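# Lay the towel flat beside the basket

## Task

Get the towel lying flat on the table as a single layer. Every part of it must stay at least one finger's width in from the table edge, at least two finger widths away from the basket's rim, and more than a hand's width away from the column of either arm. The basket must end up upright with its entire base resting on the table, no more than three finger widths from its starting spot, and turned roughly as it was at the start. Finish by opening the grippers and pulling the arms away. Anything that stays in place only because the robot holds it does not count.

## Robot and tools

Robot: two six-joint arms, left_arm and right_arm, each ending in a parallel gripper. Joint order, used in every command and every per-joint list in results: waist, shoulder, elbow, wrist pitch, wrist yaw, wrist roll. Stated ranges in rad: waist -2.618 to 3.054, shoulder 0.000 to 3.142, elbow 0.000 to 3.142, wrist pitch -1.571 to 1.571, wrist yaw -1.571 to 1.571, wrist roll -2.094 to 2.094. The true ends may differ from these by up to 0.036 rad either way.

Scene frame: origin on the table top midway between the arms, +z up, +x outward over the table, left_arm on the +y side. The names left and right do not refer to sides of any picture. The left_arm base sits at (+0.036, +0.340, 0) m with quat_wxyz (+0.997, 0, 0, -0.083); the right_arm base at (-0.040, -0.259, 0) m with quat_wxyz (+0.999, 0, 0, +0.040). The fingers point along the gripper's +z axis and separate along its y axis. The reported hand position is a point between the pads, roughly 1 cm short of the fingertips, and it gets less accurate at long reach.

The command row: exactly 14 numbers, each in [-1, 1]. The first 7 are for left_arm and the last 7 are for right_arm. In each group there are six joint numbers followed by one gripper opening. Include both arms even when only one moves. Joint numbers are scaled offsets, not angles. A value of 1.0 equals 1.202 rad for the waist, 1.258 for the shoulder, 1.238 for the elbow, 2.073 for wrist pitch, and 2.022 for wrist yaw and for wrist roll. The opening is absolute: +1 is fully open and -1 is shut.

execute_actions(actions): a list of actions, run in order. Each action is a list of up to 15 rows. Each row lasts one control step of 1/30 s, and if there are fewer than 15 rows the last one is repeated to fill the action. Within an action, every row's joint offsets count from the joint angles at the moment that action began, not from the previous row. For the first action in a call, that means the angles in the latest reported state. Sending an empty list just returns the current state and images. An action that would push any joint more than 0.036 rad outside its range is rejected for both arms. If the first action fails this check, or any action is malformed, the whole call is rejected and nothing moves. A joint asked to go beyond its real end stops there, and the result may then print "joint sent to its limit". If that line is absent, it does not prove there is more room.

move(target, speed, blocking): target is one 14-number row laid out as above. Its offsets are taken from the Joint positions in the most recent result that listed them, whatever the arm has done since. All joints advance along their paths in step, so each hand tends to travel on a curve. speed is in rad/s for whichever joint has the longest way to go: from 0.01 to 2, default 0.5. A path lasts at least 0.5 s and is cut off after 10 s. Paths do not avoid obstacles or the other arm. Grip openings are applied at the start. With blocking=false, control returns after 0.5 s while the motion continues. Until a result shows the move has finished, call wait or stop before sending more actions or moves. The result adds a "move:" line. It gives how the move ended (done, off_target, moving, held, fault), limits=held or limits=none, and each arm's joint that is farthest from its target. Faster moves and targets set deeper past a contact both press harder.

wait(seconds): 0 to 10. The arms keep their last command, and any running move continues. stop(): brakes a running move, which needs some room to do so; the fingers keep going. zoom_image(camera, region): camera is one of cam_high, cam_low, cam_left_wrist, cam_right_wrist. region is [x0, y0, x1, y1] in pixels of that camera's 504x504 image, measured from the top-left corner, at most 504 by 504. read_manual(section): returns only licence text ("licences"). finished_scene(scene): pass the current scene number. This ends the scene permanently, so the goal must already be met and stable.

Results: a state line for each gripper giving its position in m and its quat_wxyz in the scene frame. Joint positions and Joint velocities give, per arm, the six joints in rad or rad/s, then the pad gap in m (0.094 when fully open). Joint targets shows the angles currently being driven toward. grip_measured is the opening on the command scale. Joint torques follow the joint order and are noisy and offset. "joint command not followed" means a clearance check changed or blocked some joint targets. FAULT, MOTOR HOT (from 75 °C) and OVER-TEMPERATURE FAULT report stops and heating. At 90 °C the arm halts; at 100 °C it goes limp and drops. Camera calibration (K, distortion, T_world_to_cam) is supplied and is approximately correct.

Motion limits: each joint's target is kept near its measured angle. The allowed lead is 0.202 rad for the waist, 0.258 for the shoulder, 0.238 for the elbow, 0.573 for wrist pitch, and 0.522 for wrist yaw and roll. Targets that would move a hand more than 70 mm are scaled back. Large changes therefore take several actions, so finish any incomplete motion with a fresh command. Repeated zero offsets can let an arm sag. To hold a pose, send the offsets back to the wanted angles once, then send zeros.

Gripping: to hold something, command an opening below grip_measured. About 0.03 below holds firmly; a smaller margin holds more lightly. Pad force is roughly 50 to 62 N, and much less on parts thinner than about 2 mm, which matters for cloth. Held items may occasionally be tugged.

Avoid: dropping or knocking anything off the table, tipping or shifting the basket, letting the arms collide or push against each other, slamming into things, and overheating motors by holding loads for a long time. The simulation keeps running while you compose a reply, with the last command held throughout.

Each tool is called after "Emit:" by a JSON object that holds its "method" and its "body", one argument or row to a line.

## Session

Emit:
{"method": "execute_actions", "body": {
  "actions": []
}}

Scene clock: 0.00 s.
left_arm: end_effector_position=(+0.3967, +0.5517, +0.2136) grip_measured=+1.000 end_effector_quat_wxyz=(-0.053, +0.736, -0.462, +0.492) | right_arm: end_effector_position=(+0.5389, -0.1934, +0.2450) grip_measured=+1.000 end_effector_quat_wxyz=(+0.552, -0.091, +0.797, +0.225)
Joint names: [waist, shoulder, elbow, wrist pitch, wrist yaw, wrist roll]
Joint positions: left_arm=[ 1.06   1.802  1.542 -0.954  0.994 -1.32   0.094] | right_arm=[-0.12   1.937  1.516  0.083 -0.516  0.103  0.094]
Joint velocities: left_arm=[-0.012 -0.012  0.002 -0.095 -0.007  0.007  0.   ] | right_arm=[-0.012 -0.002  0.007  0.007  0.022 -0.051  0.   ]
Joint torques (N m, as the arm reports them, + toward a larger angle): no reading
Joint targets: left_arm=[1.060 1.798 1.547 -0.959 1.001 -1.316] | right_arm=[-0.120 1.925 1.526 0.083 -0.518 0.100]
camera_calibration (this result's frames):
cam_left_wrist: T_world_to_cam=[[0.677837, 0.654566, 0.334783, -0.697034], [-0.212006, -0.261992, 0.941495, 0.0732531], [0.703982, -0.709157, -0.0388162, 0.229532], [0, 0, 0, 1]] pos_world=[0.32642, 0.638221, 0.173297]
cam_right_wrist: T_world_to_cam=[[0.331887, -0.887842, -0.318727, -0.278295], [-0.791295, -0.078095, -0.606427, 0.584959], [0.51352, 0.453472, -0.728464, 0.116775], [0, 0, 0, 1]] pos_world=[0.495272, -0.254353, 0.351101]

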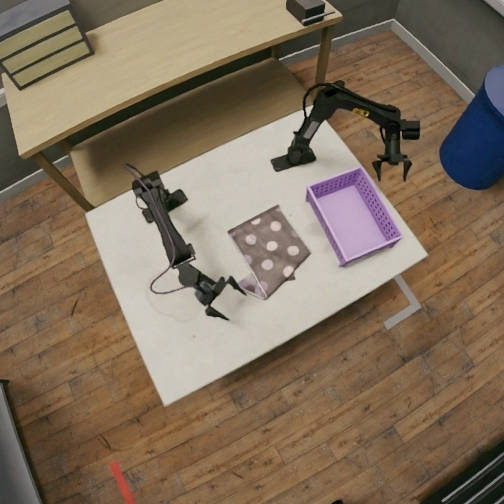

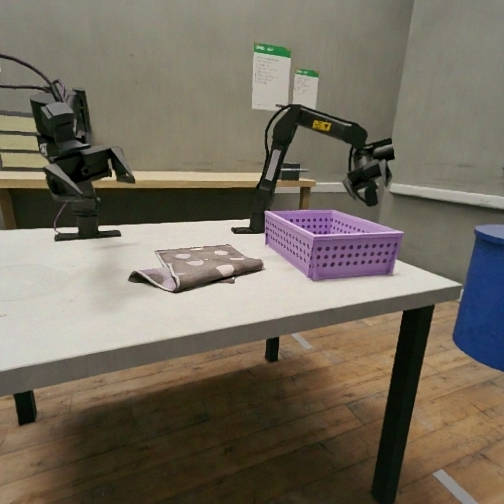

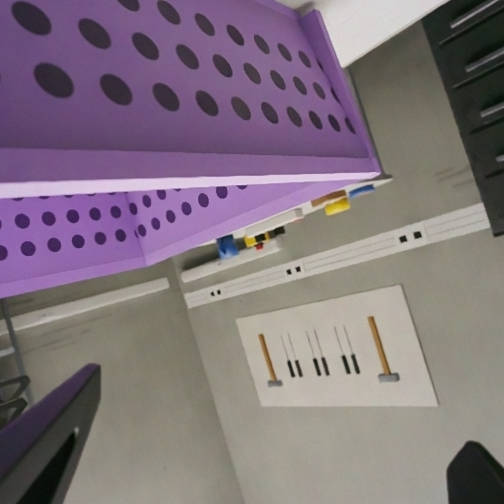

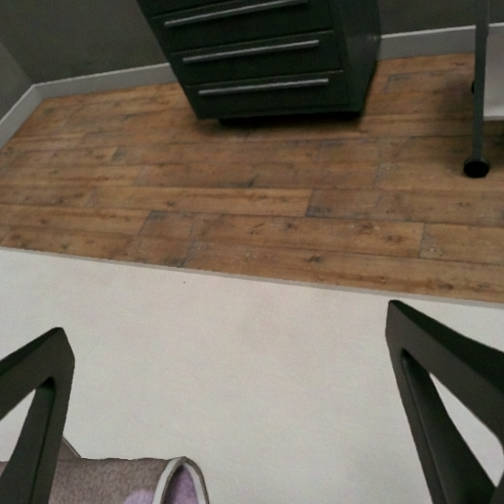

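Emit:
{"method": "zoom_image", "body": {
  "camera": "cam_high",
  "region": [200, 190, 330, 320]
}}

Emit:
{"method": "zoom_image", "body": {
  "camera": "cam_low",
  "region": [110, 220, 290, 310]
}}

Region (200, 190, 330, 320) of cam_high's 504x504 image, scaled by 3.877, with more detail than that image has.

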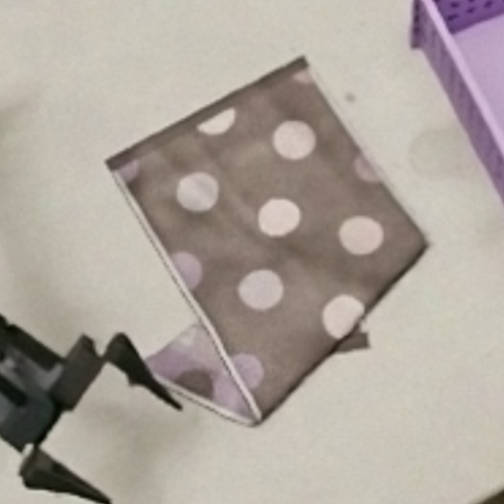

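Region (110, 220, 290, 310) of cam_low's 504x504 image, scaled by 2.800, with more detail than that image has.

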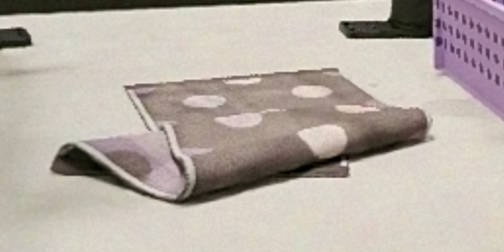

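Emit:
{"method": "move", "body": {
  "target": [-0.95,-0.2,0,0,-0.3,0.25,0.1,0.527,-0.16,-0.1,-0.63,0.255,0.24,0.1],
  "speed": 0.8
}}

Scene clock: 22.80 s.
left_arm: end_effector_position=(+0.4042, +0.1764, +0.2393) grip_measured=+0.103 end_effector_quat_wxyz=(+0.146, -0.214, +0.916, -0.307) | right_arm: end_effector_position=(+0.2266, -0.0756, +0.0994) grip_measured=+0.101 end_effector_quat_wxyz=(-0.002, -0.005, +1.000, +0.009)
Joint names: [waist, shoulder, elbow, wrist pitch, wrist yaw, wrist roll]
Joint positions: left_arm=[-0.083  1.573  1.542 -0.954  0.396 -0.828  0.052] | right_arm=[ 0.511  1.765  1.406 -1.204 -0.017  0.58   0.052]
Joint velocities: left_arm=[-0.012  0.002 -0.022  0.022 -0.081  0.007 -0.   ] | right_arm=[ 0.012 -0.012  0.002 -0.022  0.022 -0.007 -0.   ]
Joint torques (N m, as the arm reports them, + toward a larger angle): left_arm=[ 0.16 -7.58  7.02  1.42  0.12  0.12] | right_arm=[  0.09 -12.36   4.58   0.12   0.17   0.11]
Joint targets: left_arm=[-0.082 1.551 1.542 -0.954 0.388 -0.815] | right_arm=[0.513 1.736 1.392 -1.223 -0.001 0.588]
move: off_target (left_arm, right_arm); limits=none; left_arm: farthest joint: the shoulder, 0.023 radians from its target (0.252 radians at the start); right_arm: farthest joint: the shoulder, 0.029 radians from its target (0.201 radians at the start)
camera_calibration (this result's frames):
cam_left_wrist: T_world_to_cam=[[0.503693, -0.66296, 0.553874, -0.214667], [-0.851733, -0.273955, 0.446654, 0.331417], [-0.144377, -0.69673, -0.702654, 0.458602], [0, 0, 0, 1]] pos_world=[0.456617, 0.268, 0.293108]
cam_right_wrist: T_world_to_cam=[[-0.0667721, -0.997575, 0.0196257, -0.0680727], [-0.845413, 0.067012, 0.529892, 0.169024], [-0.529923, 0.0187902, -0.847838, 0.333045], [0, 0, 0, 1]] pos_world=[0.314838, -0.0854923, 0.194139]

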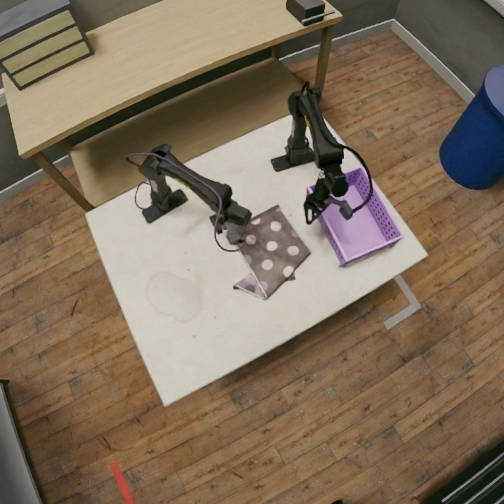

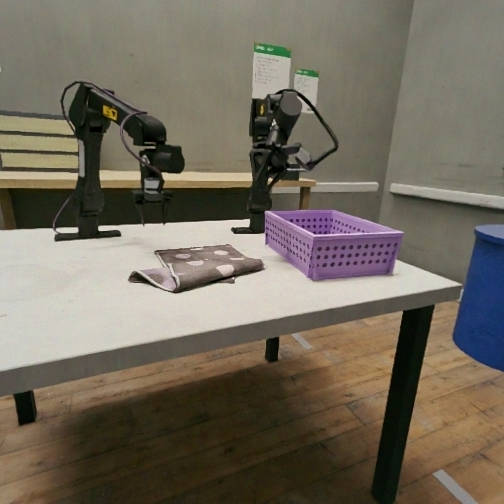

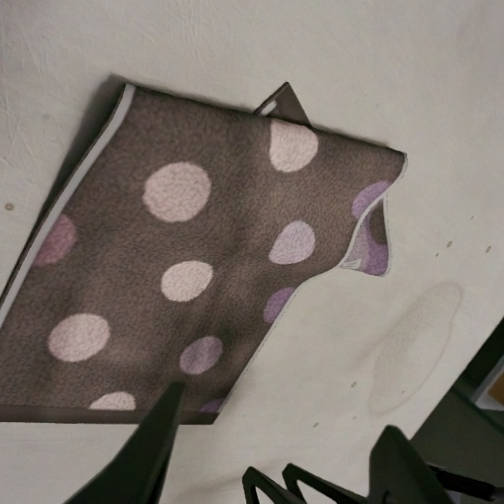

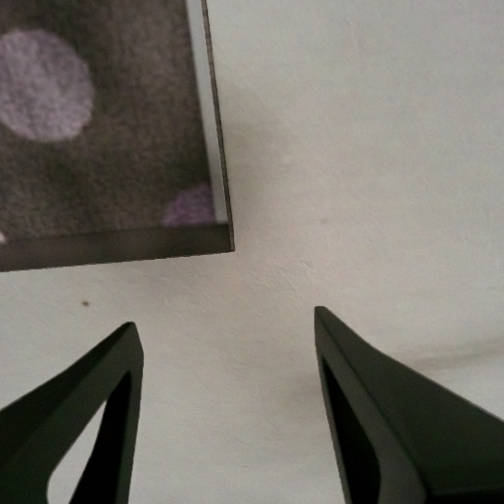

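Emit:
{"method": "move", "body": {
  "target": [-0.458,-0.062,-0.268,-0.163,-0.198,0.02,0.1,0.048,0.07,-0.213,0.166,0.008,0.03,0.1],
  "speed": 0.35
}}

Scene clock: 32.60 s.
left_arm: end_effector_position=(+0.2164, +0.1552, +0.1189) grip_measured=+0.103 end_effector_quat_wxyz=(-0.005, +0.000, +1.000, -0.002) | right_arm: end_effector_position=(+0.2129, -0.0665, +0.0179) grip_measured=+0.101 end_effector_quat_wxyz=(-0.007, -0.004, +1.000, +0.005)
Joint names: [waist, shoulder, elbow, wrist pitch, wrist yaw, wrist roll]
Joint positions: left_arm=[-0.628  1.523  1.224 -1.275  0.011 -0.793  0.052] | right_arm=[ 0.56   1.84   1.162 -0.898 -0.016  0.631  0.052]
Joint velocities: left_arm=[ 0.017 -0.027  0.012  0.037 -0.051  0.022 -0.001] | right_arm=[ 0.012 -0.017  0.012 -0.051 -0.066  0.007 -0.   ]
Joint torques (N m, as the arm reports them, + toward a larger angle): left_arm=[-0.52 -6.79  5.34  0.26 -0.12  0.09] | right_arm=[ 0.65 -8.88  3.82  0.66  0.17  0.1 ]
Joint targets: left_arm=[-0.634 1.496 1.210 -1.292 -0.004 -0.787] | right_arm=[0.569 1.853 1.143 -0.860 -0.000 0.641]
move: off_target (left_arm, right_arm); limits=none; left_arm: farthest joint: the shoulder, 0.028 radians from its target (0.078 radians at the start); right_arm: farthest joint: the wrist pitch, 0.038 radians from its target (0.345 radians at the start)
camera_calibration (this result's frames):
cam_left_wrist: T_world_to_cam=[[0.191154, -0.976076, -0.10361, 0.126961], [-0.802565, -0.216194, 0.556012, 0.186865], [-0.56511, -0.0231299, -0.824691, 0.333188], [0, 0, 0, 1]] pos_world=[0.31399, 0.172029, 0.184033]
cam_right_wrist: T_world_to_cam=[[-0.0695648, -0.997173, 0.0283939, -0.0579258], [-0.839723, 0.073899, 0.537963, 0.199133], [-0.53854, 0.0135802, -0.84249, 0.257947], [0, 0, 0, 1]] pos_world=[0.302102, -0.0759807, 0.111837]

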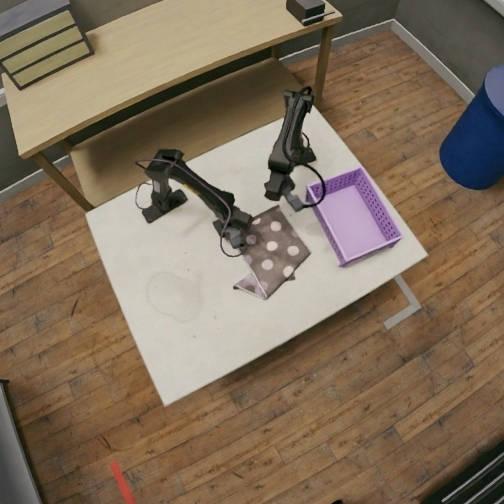

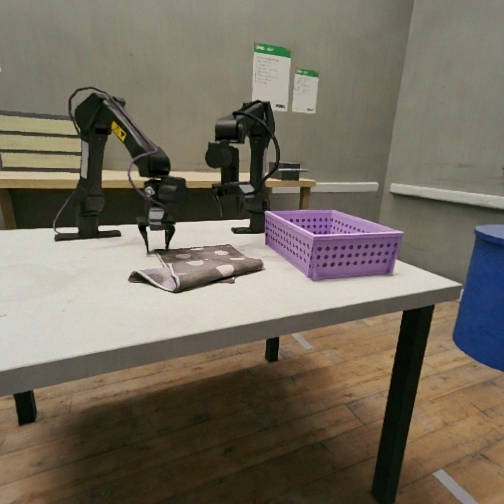

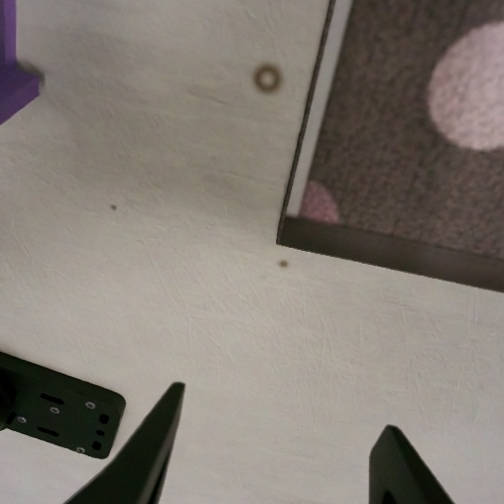

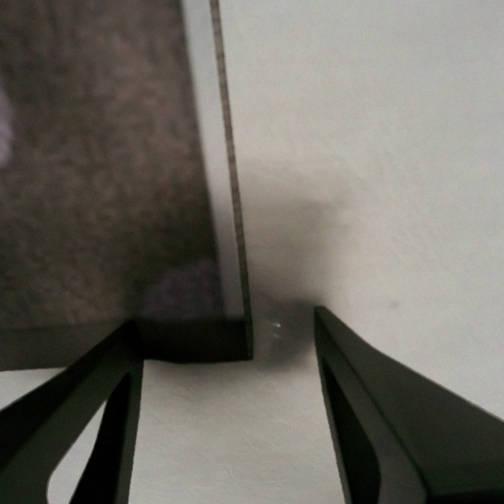

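Emit:
{"method": "move", "body": {
  "target": [0,0.091,-0.239,0.195,-0.005,0.15,0.1,0,0.01,-0.01,0.012,0.005,0,0.1],
  "speed": 0.25
}}

Scene clock: 41.00 s.
left_arm: end_effector_position=(+0.2187, +0.1527, +0.0261) grip_measured=+0.103 end_effector_quat_wxyz=(-0.004, +0.149, +0.989, -0.004) | right_arm: end_effector_position=(+0.2128, -0.0666, +0.0179) grip_measured=+0.101 end_effector_quat_wxyz=(-0.007, -0.004, +1.000, +0.005)
Joint names: [waist, shoulder, elbow, wrist pitch, wrist yaw, wrist roll]
Joint positions: left_arm=[-0.628  1.623  0.941 -0.89   0.012 -0.495  0.052] | right_arm=[ 0.56   1.84   1.162 -0.899 -0.016  0.631  0.052]
Joint velocities: left_arm=[-0.027  0.002 -0.007  0.007  0.022 -0.037 -0.001] | right_arm=[-0.007 -0.017  0.007 -0.007 -0.037  0.022  0.   ]
Joint torques (N m, as the arm reports them, + toward a larger angle): left_arm=[ 0.01 -4.37  4.99  0.64 -0.1   0.08] | right_arm=[-0.03 -8.9   4.24  0.52  0.11 -0.01]
Joint targets: left_arm=[-0.628 1.638 0.928 -0.871 0.001 -0.489] | right_arm=[0.560 1.852 1.150 -0.873 -0.006 0.631]
move: off_target (right_arm); limits=none; left_arm: farthest joint: the wrist pitch, 0.019 radians from its target (0.405 radians at the start); right_arm: farthest joint: the wrist pitch, 0.025 radians from its target (0.025 radians at the start)
camera_calibration (this result's frames):
cam_left_wrist: T_world_to_cam=[[-0.103115, -0.989868, -0.0976179, 0.180765], [-0.83221, 0.0321041, 0.55353, 0.208401], [-0.544788, 0.138316, -0.827088, 0.228848], [0, 0, 0, 1]] pos_world=[0.316747, 0.14059, 0.0915669]
cam_right_wrist: T_world_to_cam=[[-0.0695561, -0.997167, 0.028642, -0.0579933], [-0.839558, 0.0740213, 0.538203, 0.199042], [-0.538798, 0.0133887, -0.842328, 0.257946], [0, 0, 0, 1]] pos_world=[0.302054, -0.0760159, 0.111812]

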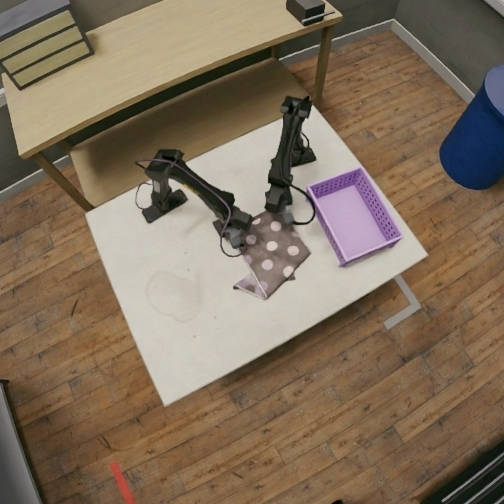

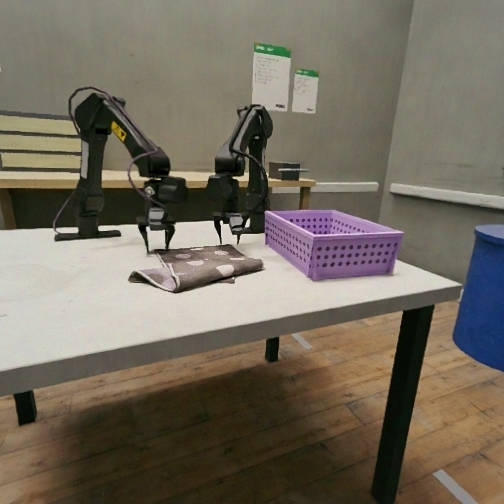

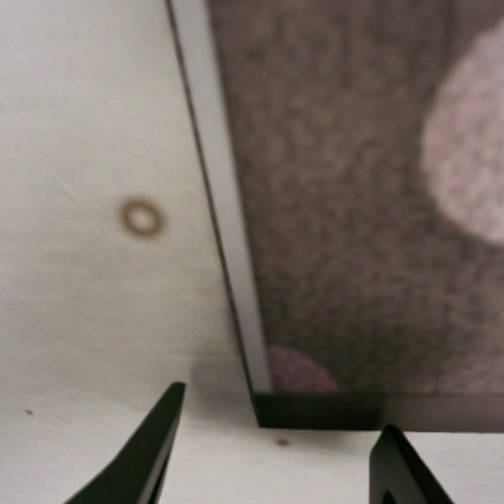

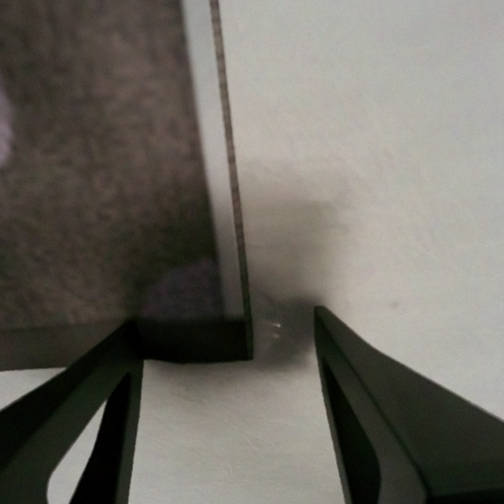

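Emit:
{"method": "move", "body": {
  "target": [0.035,0,0.07,-0.02,0,0,0.1,0,0.01,-0.01,0.012,0.005,0,0.1],
  "speed": 0.15
}}

Emit:
{"method": "move", "body": {
  "target": [0.005,0.075,0,0.035,0,0,0.1,0,0.01,-0.01,0.012,0.005,0,0.1],
  "speed": 0.1
}}

Scene clock: 46.57 s.
left_arm: end_effector_position=(+0.2359, +0.1479, +0.0409) grip_measured=+0.103 end_effector_quat_wxyz=(+0.011, +0.133, +0.991, -0.016) | right_arm: end_effector_position=(+0.2128, -0.0666, +0.0179) grip_measured=+0.101 end_effector_quat_wxyz=(-0.007, -0.004, +1.000, +0.005)
Joint names: [waist, shoulder, elbow, wrist pitch, wrist yaw, wrist roll]
Joint positions: left_arm=[-0.595  1.623  1.005 -0.916  0.013 -0.495  0.052] | right_arm=[ 0.56   1.84   1.162 -0.899 -0.016  0.631  0.052]
Joint velocities: left_arm=[-0.017 -0.007  0.002  0.007 -0.022 -0.007 -0.001] | right_arm=[-0.012 -0.012 -0.012 -0.051 -0.066  0.051 -0.   ]
Joint torques (N m, as the arm reports them, + toward a larger angle): left_arm=[ 0.79 -5.52  7.78  0.32 -0.01  0.02] | right_arm=[-0.02 -8.91  4.28  0.53  0.1   0.  ]
Joint targets: left_arm=[-0.586 1.623 1.028 -0.932 0.012 -0.495] | right_arm=[0.560 1.852 1.150 -0.874 -0.006 0.631]
move: off_target (left_arm, right_arm); limits=none; left_arm: farthest joint: the elbow, 0.023 radians from its target (0.086 radians at the start); right_arm: farthest joint: the wrist pitch, 0.024 radians from its target (0.024 radians at the start)
camera_calibration (this result's frames):
cam_left_wrist: T_world_to_cam=[[-0.06842, -0.994985, -0.0729588, 0.170837], [-0.846795, 0.0192514, 0.531571, 0.220908], [-0.527501, 0.0981512, -0.843866, 0.253669], [0, 0, 0, 1]] pos_world=[0.332563, 0.140829, 0.109098]
cam_right_wrist: T_world_to_cam=[[-0.0695561, -0.997167, 0.028642, -0.0579933], [-0.839558, 0.0740213, 0.538203, 0.199042], [-0.538798, 0.0133887, -0.842328, 0.257946], [0, 0, 0, 1]] pos_world=[0.302054, -0.0760159, 0.111812]

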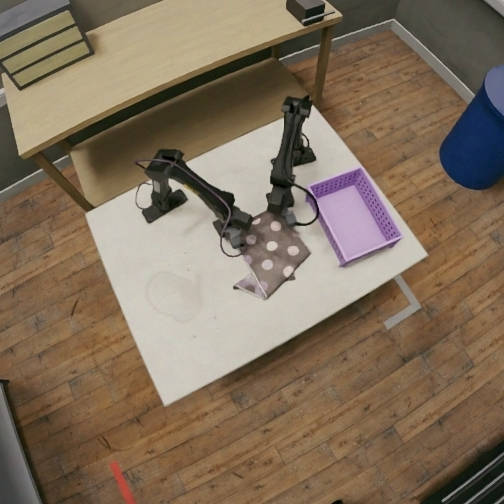

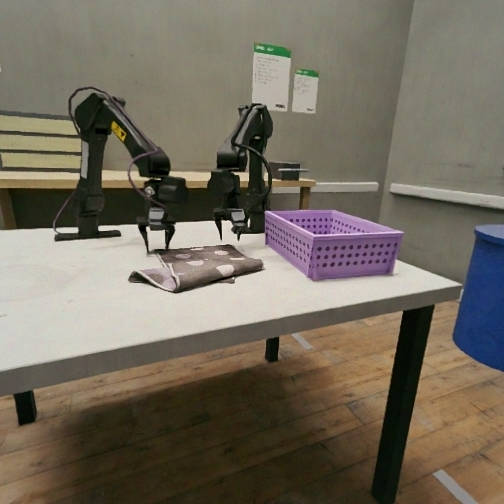

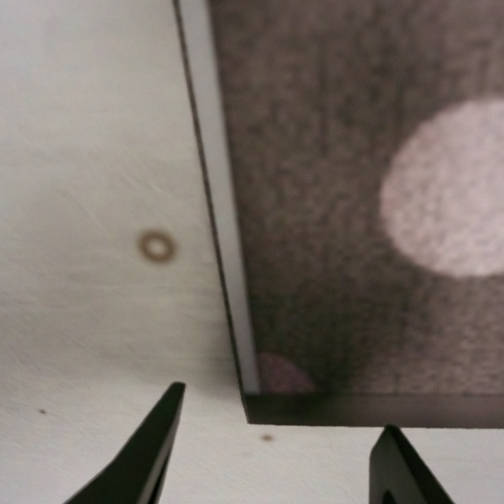

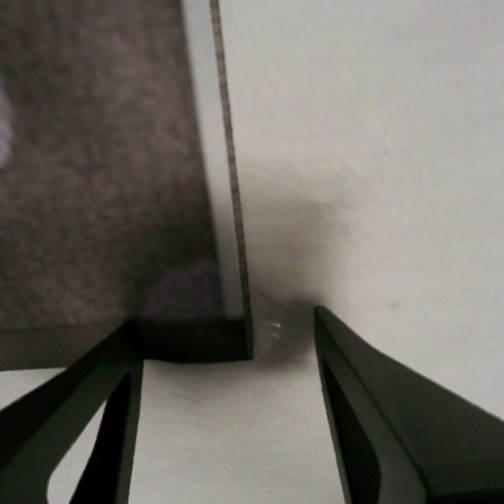

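Scene clock: 47.80 s.
left_arm: end_effector_position=(+0.2397, +0.1441, +0.0210) grip_measured=+0.103 end_effector_quat_wxyz=(-0.001, +0.133, +0.991, -0.008) | right_arm: end_effector_position=(+0.2128, -0.0666, +0.0179) grip_measured=+0.101 end_effector_quat_wxyz=(-0.007, -0.004, +1.000, +0.005)
Joint names: [waist, shoulder, elbow, wrist pitch, wrist yaw, wrist roll]
Joint positions: left_arm=[-0.595  1.7    1.005 -0.868  0.014 -0.495  0.052] | right_arm=[ 0.56   1.84   1.162 -0.899 -0.016  0.631  0.052]
Joint velocities: left_arm=[-0.017 -0.012 -0.012 -0.007 -0.022  0.022  0.   ] | right_arm=[ 0.012 -0.017  0.012 -0.007 -0.022  0.037  0.   ]
Joint torques (N m, as the arm reports them, + toward a larger angle): left_arm=[ 0.6  -4.91  5.86  0.71  0.   -0.03] | right_arm=[-0.02 -8.89  4.28  0.51  0.1  -0.01]
Joint targets: left_arm=[-0.589 1.717 1.005 -0.844 0.013 -0.495] | right_arm=[0.560 1.852 1.150 -0.874 -0.006 0.631]
move: off_target (left_arm, right_arm); limits=none; left_arm: farthest joint: the wrist pitch, 0.024 radians from its target (0.073 radians at the start); right_arm: farthest joint: the wrist pitch, 0.024 radians from its target (0.024 radians at the start)
camera_calibration (this result's frames):
cam_left_wrist: T_world_to_cam=[[-0.0701744, -0.993417, -0.090541, 0.166452], [-0.835301, 0.00890321, 0.54972, 0.233089], [-0.545295, 0.114205, -0.830428, 0.240939], [0, 0, 0, 1]] pos_world=[0.337764, 0.135765, 0.0870192]
cam_right_wrist: T_world_to_cam=[[-0.0695561, -0.997167, 0.028642, -0.0579933], [-0.839558, 0.0740213, 0.538203, 0.199042], [-0.538798, 0.0133887, -0.842328, 0.257946], [0, 0, 0, 1]] pos_world=[0.302054, -0.0760159, 0.111812]

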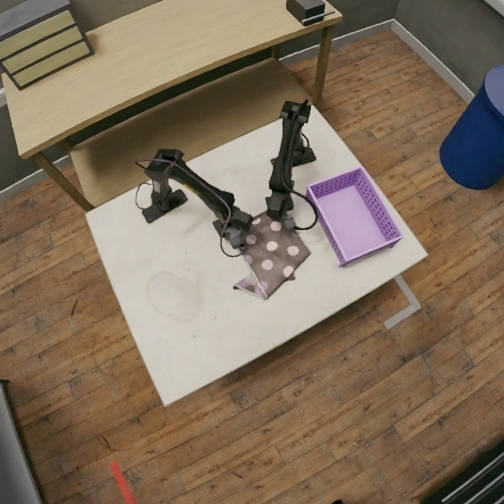

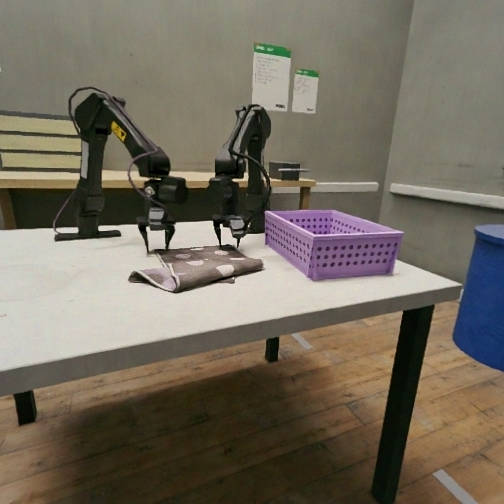

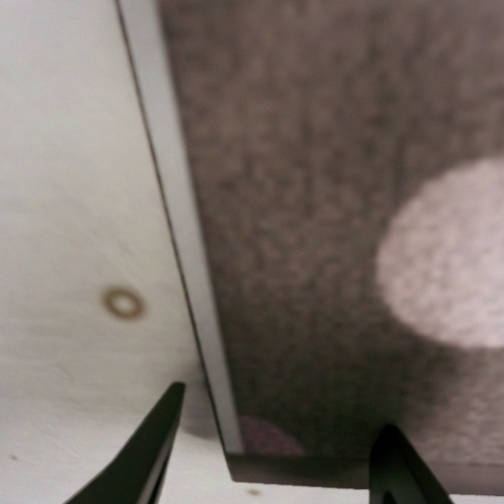

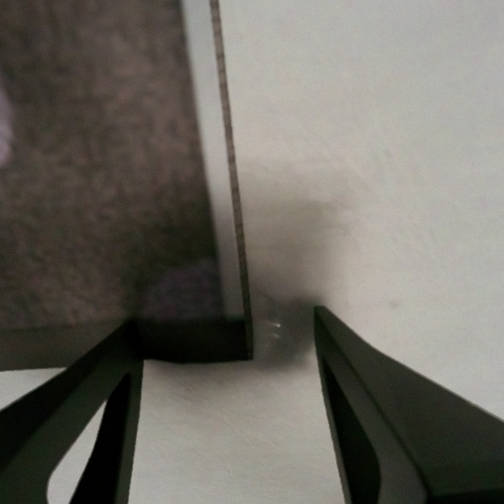

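Good enough. Press a little, then close.

Emit:
{"method": "move", "body": {
  "target": [0,0.03,-0.015,0.012,0,0,0.1,0,0.02,-0.015,0.012,0,0,0.1],
  "speed": 0.1
}}

Emit:
{"method": "move", "body": {
  "target": [0,0.025,-0.012,0.012,0,0,-1,0,0.02,-0.012,0.012,0,0,-1],
  "speed": 0.1
}}

Emit:
{"method": "move", "body": {
  "target": [0,-0.03,0.15,-0.08,0,0,-1,0,-0.03,0.13,-0.08,0,0,-1],
  "speed": 0.15
}}

Scene clock: 52.40 s.
left_arm: end_effector_position=(+0.2394, +0.1442, +0.0198) grip_measured=+0.103 end_effector_quat_wxyz=(-0.003, +0.132, +0.991, -0.007) | right_arm: end_effector_position=(+0.2128, -0.0666, +0.0179) grip_measured=+0.101 end_effector_quat_wxyz=(-0.007, -0.004, +1.000, +0.005)
Joint names: [waist, shoulder, elbow, wrist pitch, wrist yaw, wrist roll]
Joint positions: left_arm=[-0.595  1.705  1.005 -0.867  0.015 -0.495  0.052] | right_arm=[ 0.56   1.84   1.162 -0.899 -0.016  0.631  0.052]
Joint velocities: left_arm=[-0.012 -0.007 -0.007 -0.022 -0.007  0.095  0.001] | right_arm=[-0.002  0.002 -0.007 -0.022  0.037 -0.022 -0.   ]
Joint torques (N m, as the arm reports them, + toward a larger angle): left_arm=[-0.08 -3.85  4.31  0.69 -0.02  0.  ] | right_arm=[-0.03 -7.81  3.88  0.52  0.01 -0.01]
Joint targets: left_arm=[-0.595 1.738 0.986 -0.843 0.014 -0.495] | right_arm=[0.560 1.865 1.144 -0.874 -0.016 0.631]
move: off_target (left_arm, right_arm); limits=none; left_arm: farthest joint: the shoulder, 0.033 radians from its target (0.037 radians at the start); right_arm: farthest joint: the shoulder, 0.025 radians from its target (0.025 radians at the start)
camera_calibration (this result's frames):
cam_left_wrist: T_world_to_cam=[[-0.0705053, -0.993252, -0.0920789, 0.166438], [-0.833343, 0.00791656, 0.552699, 0.233086], [-0.548241, 0.115702, -0.828278, 0.240209], [0, 0, 0, 1]] pos_world=[0.337668, 0.135677, 0.0854588]
cam_right_wrist: T_world_to_cam=[[-0.0695561, -0.997167, 0.028642, -0.0579933], [-0.839558, 0.0740213, 0.538203, 0.199042], [-0.538798, 0.0133887, -0.842328, 0.257946], [0, 0, 0, 1]] pos_world=[0.302054, -0.0760159, 0.111812]

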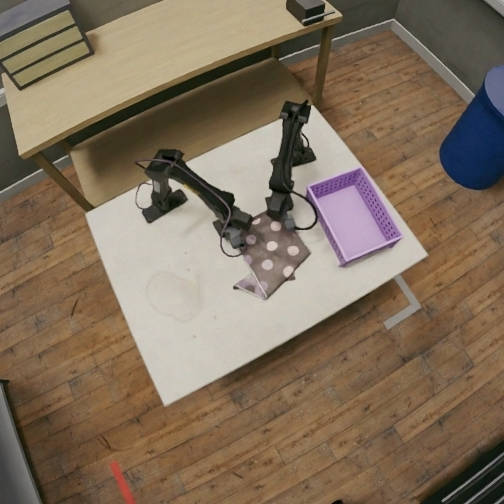

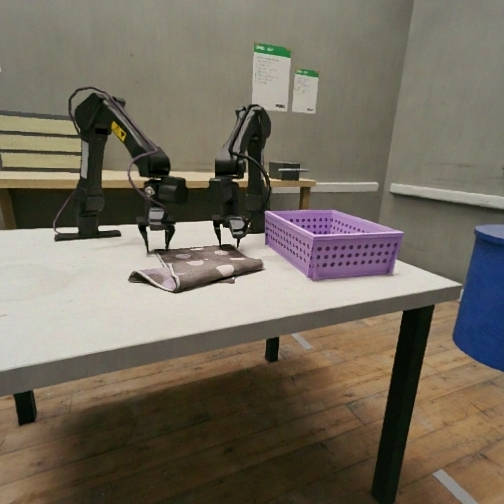

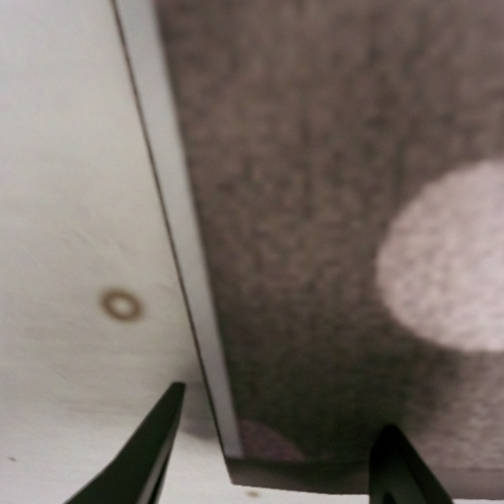

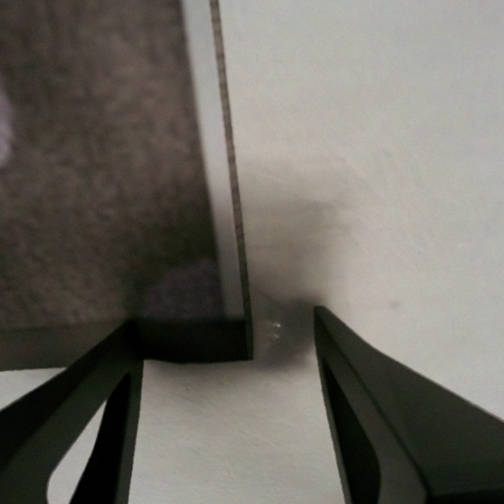

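Scene clock: 53.10 s.
left_arm: end_effector_position=(+0.2385, +0.1427, +0.0198) grip_measured=-0.982 end_effector_quat_wxyz=(-0.005, +0.133, +0.991, -0.011) | right_arm: end_effector_position=(+0.2124, -0.0645, +0.0179) grip_measured=-0.977 end_effector_quat_wxyz=(-0.008, -0.004, +1.000, +0.010)
Joint names: [waist, shoulder, elbow, wrist pitch, wrist yaw, wrist roll]
Joint positions: left_arm=[-0.595  1.705  1.005 -0.865  0.024 -0.495  0.001] | right_arm=[ 0.56   1.84   1.162 -0.895 -0.026  0.631  0.001]
Joint velocities: left_arm=[ 0.017 -0.012  0.017 -0.007  0.051  0.037 -0.   ] | right_arm=[-0.012 -0.017  0.017 -0.037  0.066 -0.051 -0.   ]
Joint torques (N m, as the arm reports them, + toward a larger angle): left_arm=[-0.07 -3.84  4.7   0.68 -0.06  0.  ] | right_arm=[-0.02 -7.79  4.12  0.49  0.09  0.  ]
Joint targets: left_arm=[-0.595 1.737 0.990 -0.842 0.015 -0.495] | right_arm=[0.560 1.865 1.148 -0.874 -0.016 0.631]
move: off_target (left_arm, right_arm); limits=none; left_arm: farthest joint: the shoulder, 0.031 radians from its target (0.031 radians at the start); right_arm: farthest joint: the shoulder, 0.025 radians from its target (0.025 radians at the start)
camera_calibration (this result's frames):
cam_left_wrist: T_world_to_cam=[[-0.0710049, -0.993926, -0.0840744, 0.165004], [-0.830455, 0.0122152, 0.556951, 0.230984], [-0.552542, 0.109366, -0.826279, 0.241828], [0, 0, 0, 1]] pos_world=[0.337158, 0.134733, 0.0850433]
cam_right_wrist: T_world_to_cam=[[-0.0691409, -0.997433, 0.0186301, -0.055871], [-0.838045, 0.0682032, 0.541322, 0.197809], [-0.541203, 0.0218146, -0.840609, 0.258773], [0, 0, 0, 1]] pos_world=[0.301959, -0.0748638, 0.111489]

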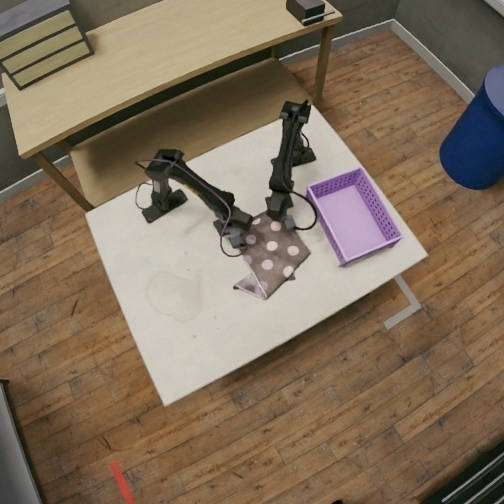

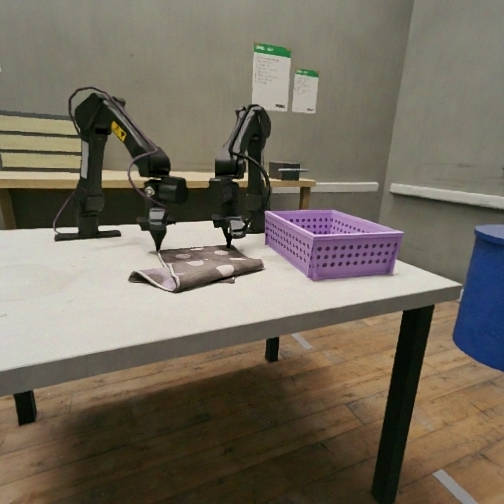

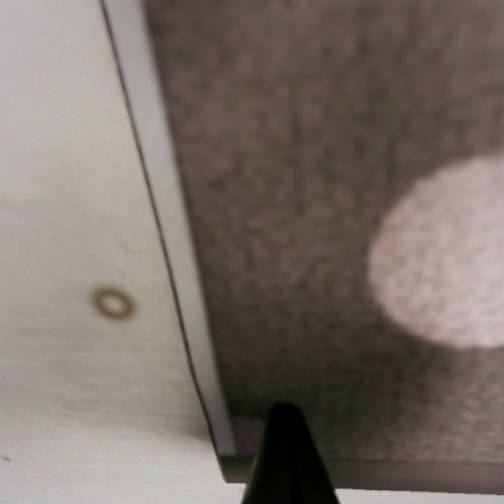

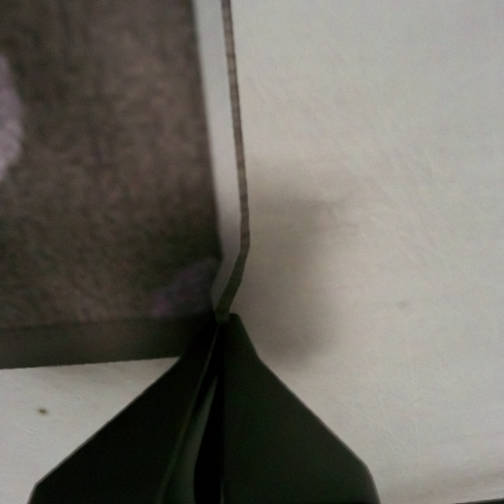

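Scene clock: 54.97 s.
left_arm: end_effector_position=(+0.2523, +0.1295, +0.0623) grip_measured=-0.982 end_effector_quat_wxyz=(+0.006, +0.133, +0.991, -0.020) | right_arm: end_effector_position=(+0.2188, -0.0596, +0.0486) grip_measured=-0.978 end_effector_quat_wxyz=(-0.015, -0.004, +1.000, +0.006)
Joint names: [waist, shoulder, elbow, wrist pitch, wrist yaw, wrist roll]
Joint positions: left_arm=[-0.595  1.69   1.168 -1.016  0.025 -0.495  0.001] | right_arm=[ 0.56   1.84   1.293 -1.041 -0.027  0.631  0.001]
Joint velocities: left_arm=[-0.007 -0.017  0.002 -0.081 -0.037 -0.022 -0.001] | right_arm=[ 0.007 -0.022 -0.007 -0.022  0.007 -0.051  0.   ]
Joint torques (N m, as the arm reports them, + toward a larger angle): left_arm=[-0.19 -7.94  7.63  0.38  0.03  0.04] | right_arm=[ -0.03 -13.63   7.29   0.07   0.01  -0.01]
Joint targets: left_arm=[-0.595 1.667 1.191 -1.031 0.024 -0.495] | right_arm=[0.560 1.802 1.323 -1.061 -0.026 0.631]
move: off_target (left_arm, right_arm); limits=none; left_arm: farthest joint: the shoulder, 0.023 radians from its target (0.038 radians at the start); right_arm: farthest joint: the shoulder, 0.038 radians from its target (0.038 radians at the start)
camera_calibration (this result's frames):
cam_left_wrist: T_world_to_cam=[[-0.0695648, -0.995388, -0.0660574, 0.155071], [-0.841087, 0.0229174, 0.540414, 0.221241], [-0.536408, 0.0931538, -0.838802, 0.284767], [0, 0, 0, 1]] pos_world=[0.349622, 0.122759, 0.129545]
cam_right_wrist: T_world_to_cam=[[-0.0688345, -0.997222, 0.0284675, -0.0516872], [-0.830766, 0.0730969, 0.551802, 0.184356], [-0.55235, 0.0143331, -0.833489, 0.289522], [0, 0, 0, 1]] pos_world=[0.309516, -0.0691692, 0.141057]

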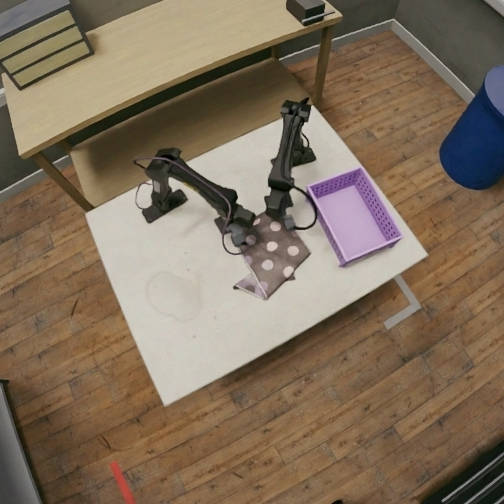

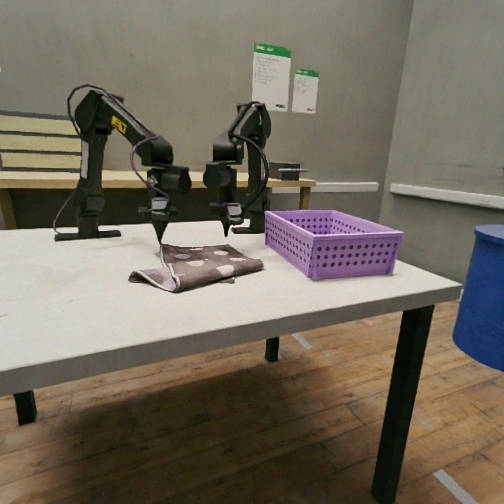

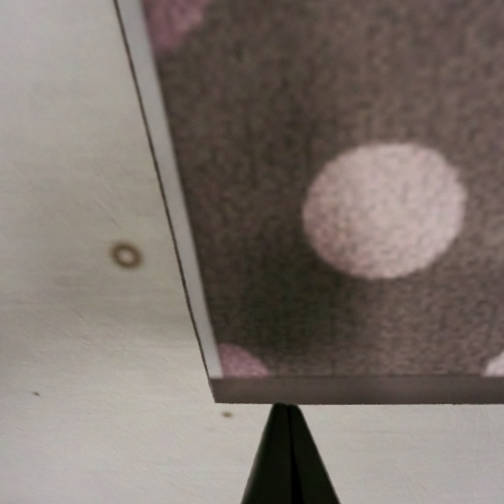

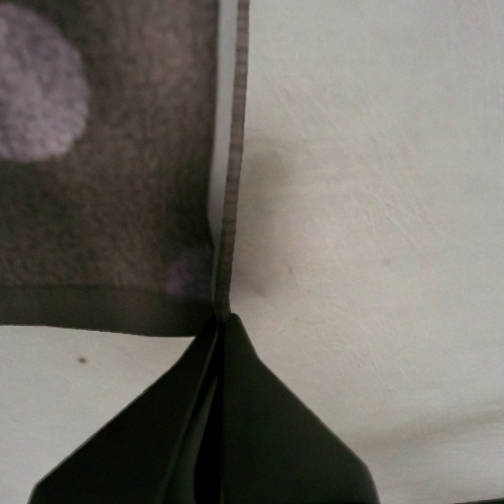

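Emit:
{"method": "move", "body": {
  "target": [0.04,0,0,0,0,0,0.1,0,-0.025,0.02,-0.008,0.008,0,-1],
  "speed": 0.1
}}

Emit:
{"method": "move", "body": {
  "target": [0.004,0.02,-0.185,0.092,0,0,0.1,0,-0.025,0.02,-0.008,0.008,0,-1],
  "speed": 0.15
}}

Scene clock: 64.57 s.
left_arm: end_effector_position=(+0.2603, +0.1382, +0.0623) grip_measured=+0.097 end_effector_quat_wxyz=(+0.006, +0.113, +0.993, -0.020) | right_arm: end_effector_position=(+0.2188, -0.0596, +0.0486) grip_measured=-0.978 end_effector_quat_wxyz=(-0.015, -0.004, +1.000, +0.006)
Joint names: [waist, shoulder, elbow, wrist pitch, wrist yaw, wrist roll]
Joint positions: left_arm=[-0.554  1.69   1.168 -1.016  0.026 -0.495  0.052] | right_arm=[ 0.56   1.84   1.293 -1.041 -0.027  0.631  0.001]
Joint velocities: left_arm=[-0.012  0.007 -0.022 -0.037  0.007 -0.007 -0.   ] | right_arm=[ 0.007 -0.017 -0.002 -0.051 -0.037 -0.007  0.   ]
Joint torques (N m, as the arm reports them, + toward a larger angle): left_arm=[ 0.64 -6.19  6.16  0.53  0.01  0.05] | right_arm=[  0.01 -13.08   6.91   0.1    0.17   0.  ]
Joint targets: left_arm=[-0.546 1.690 1.168 -1.016 0.025 -0.495] | right_arm=[0.560 1.808 1.318 -1.058 -0.011 0.631]
move: off_target (right_arm); limits=none; left_arm: farthest joint: the waist, 0.008 radians from its target (0.048 radians at the start); right_arm: farthest joint: the shoulder, 0.031 radians from its target (0.031 radians at the start)
camera_calibration (this result's frames):
cam_left_wrist: T_world_to_cam=[[-0.0297551, -0.997414, -0.0654199, 0.154201], [-0.840767, -0.0104214, 0.541296, 0.232275], [-0.540578, 0.0711093, -0.838283, 0.29237], [0, 0, 0, 1]] pos_world=[0.357926, 0.135432, 0.129447]
cam_right_wrist: T_world_to_cam=[[-0.0688345, -0.997222, 0.0284675, -0.0516872], [-0.830766, 0.0730969, 0.551802, 0.184356], [-0.55235, 0.0143331, -0.833489, 0.289522], [0, 0, 0, 1]] pos_world=[0.309516, -0.0691692, 0.141057]

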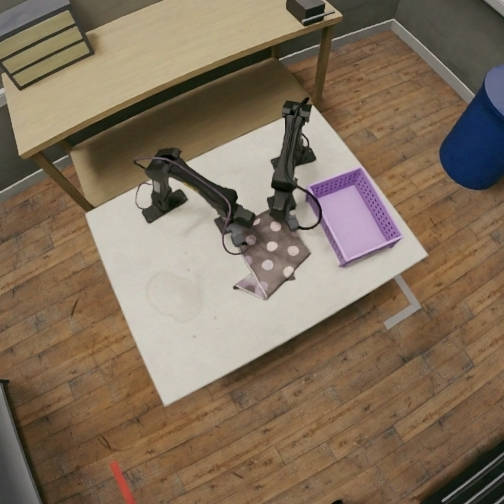

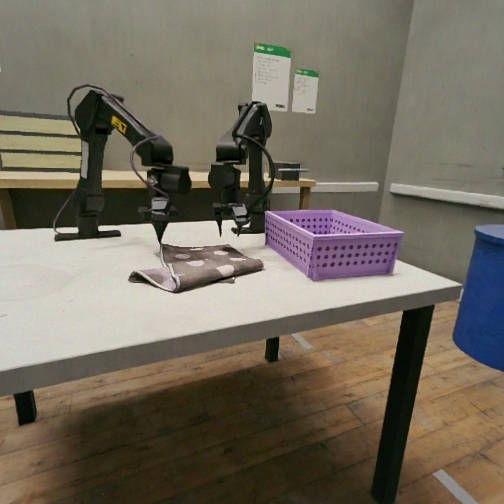

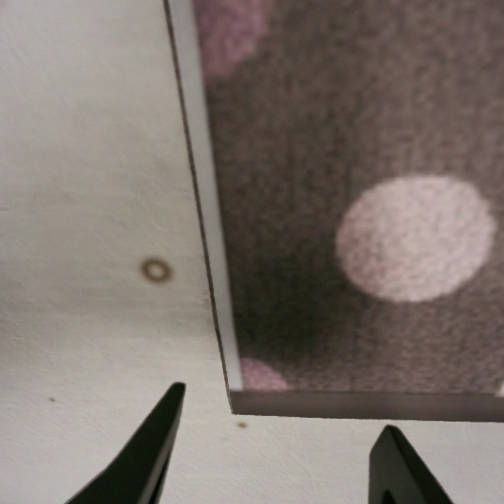

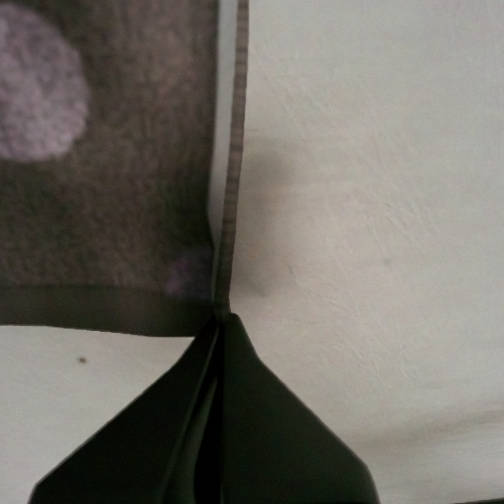

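Scene clock: 66.33 s.
left_arm: end_effector_position=(+0.2395, +0.1559, +0.0188) grip_measured=+0.097 end_effector_quat_wxyz=(-0.012, +0.113, +0.994, -0.009) | right_arm: end_effector_position=(+0.2188, -0.0596, +0.0486) grip_measured=-0.978 end_effector_quat_wxyz=(-0.015, -0.004, +1.000, +0.006)
Joint names: [waist, shoulder, elbow, wrist pitch, wrist yaw, wrist roll]
Joint positions: left_arm=[-0.554  1.69   0.982 -0.872  0.029 -0.495  0.052] | right_arm=[ 0.56   1.84   1.293 -1.041 -0.027  0.631  0.001]
Joint velocities: left_arm=[-0.032  0.012 -0.017 -0.066 -0.007 -0.022  0.   ] | right_arm=[ 0.002 -0.002  0.007 -0.022 -0.007  0.007  0.002]
Joint torques (N m, as the arm reports them, + toward a larger angle): left_arm=[ 0.33 -4.23  2.44  0.93 -0.05 -0.01] | right_arm=[ -0.02 -13.08   6.89   0.1    0.16   0.  ]
Joint targets: left_arm=[-0.550 1.715 0.939 -0.826 0.026 -0.495] | right_arm=[0.560 1.808 1.318 -1.058 -0.011 0.631]
move: off_target (left_arm, right_arm); limits=none; left_arm: farthest joint: the wrist pitch, 0.047 radians from its target (0.191 radians at the start); right_arm: farthest joint: the shoulder, 0.031 radians from its target (0.031 radians at the start)
camera_calibration (this result's frames):
cam_left_wrist: T_world_to_cam=[[-0.0323216, -0.995463, -0.0894864, 0.169115], [-0.822612, -0.0243579, 0.568081, 0.235825], [-0.567684, 0.0919739, -0.818093, 0.246187], [0, 0, 0, 1]] pos_world=[0.339215, 0.15145, 0.0825692]
cam_right_wrist: T_world_to_cam=[[-0.0688345, -0.997222, 0.0284675, -0.0516872], [-0.830766, 0.0730969, 0.551802, 0.184356], [-0.55235, 0.0143331, -0.833489, 0.289522], [0, 0, 0, 1]] pos_world=[0.309516, -0.0691692, 0.141057]

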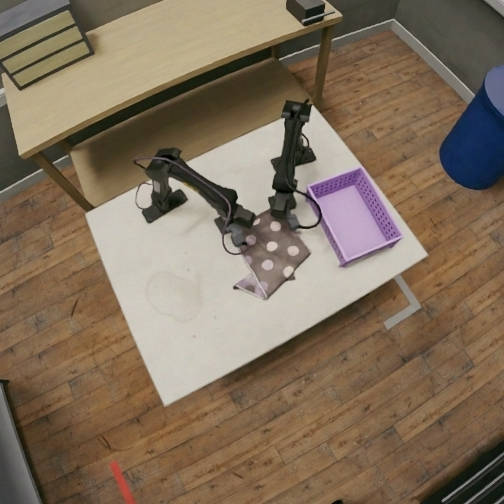

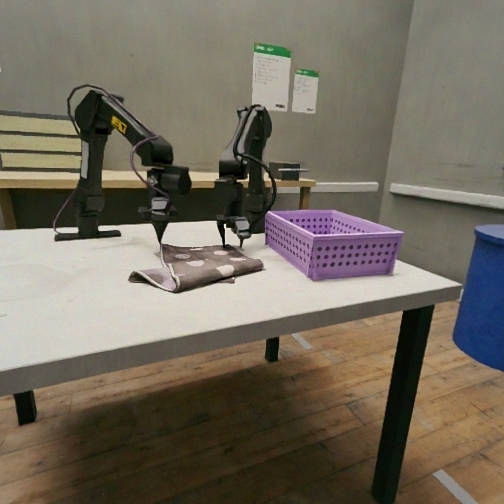

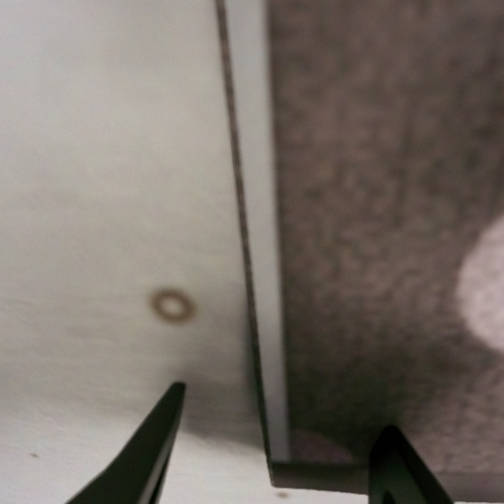

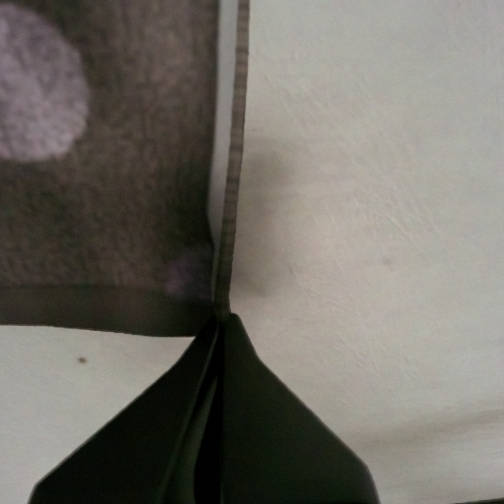

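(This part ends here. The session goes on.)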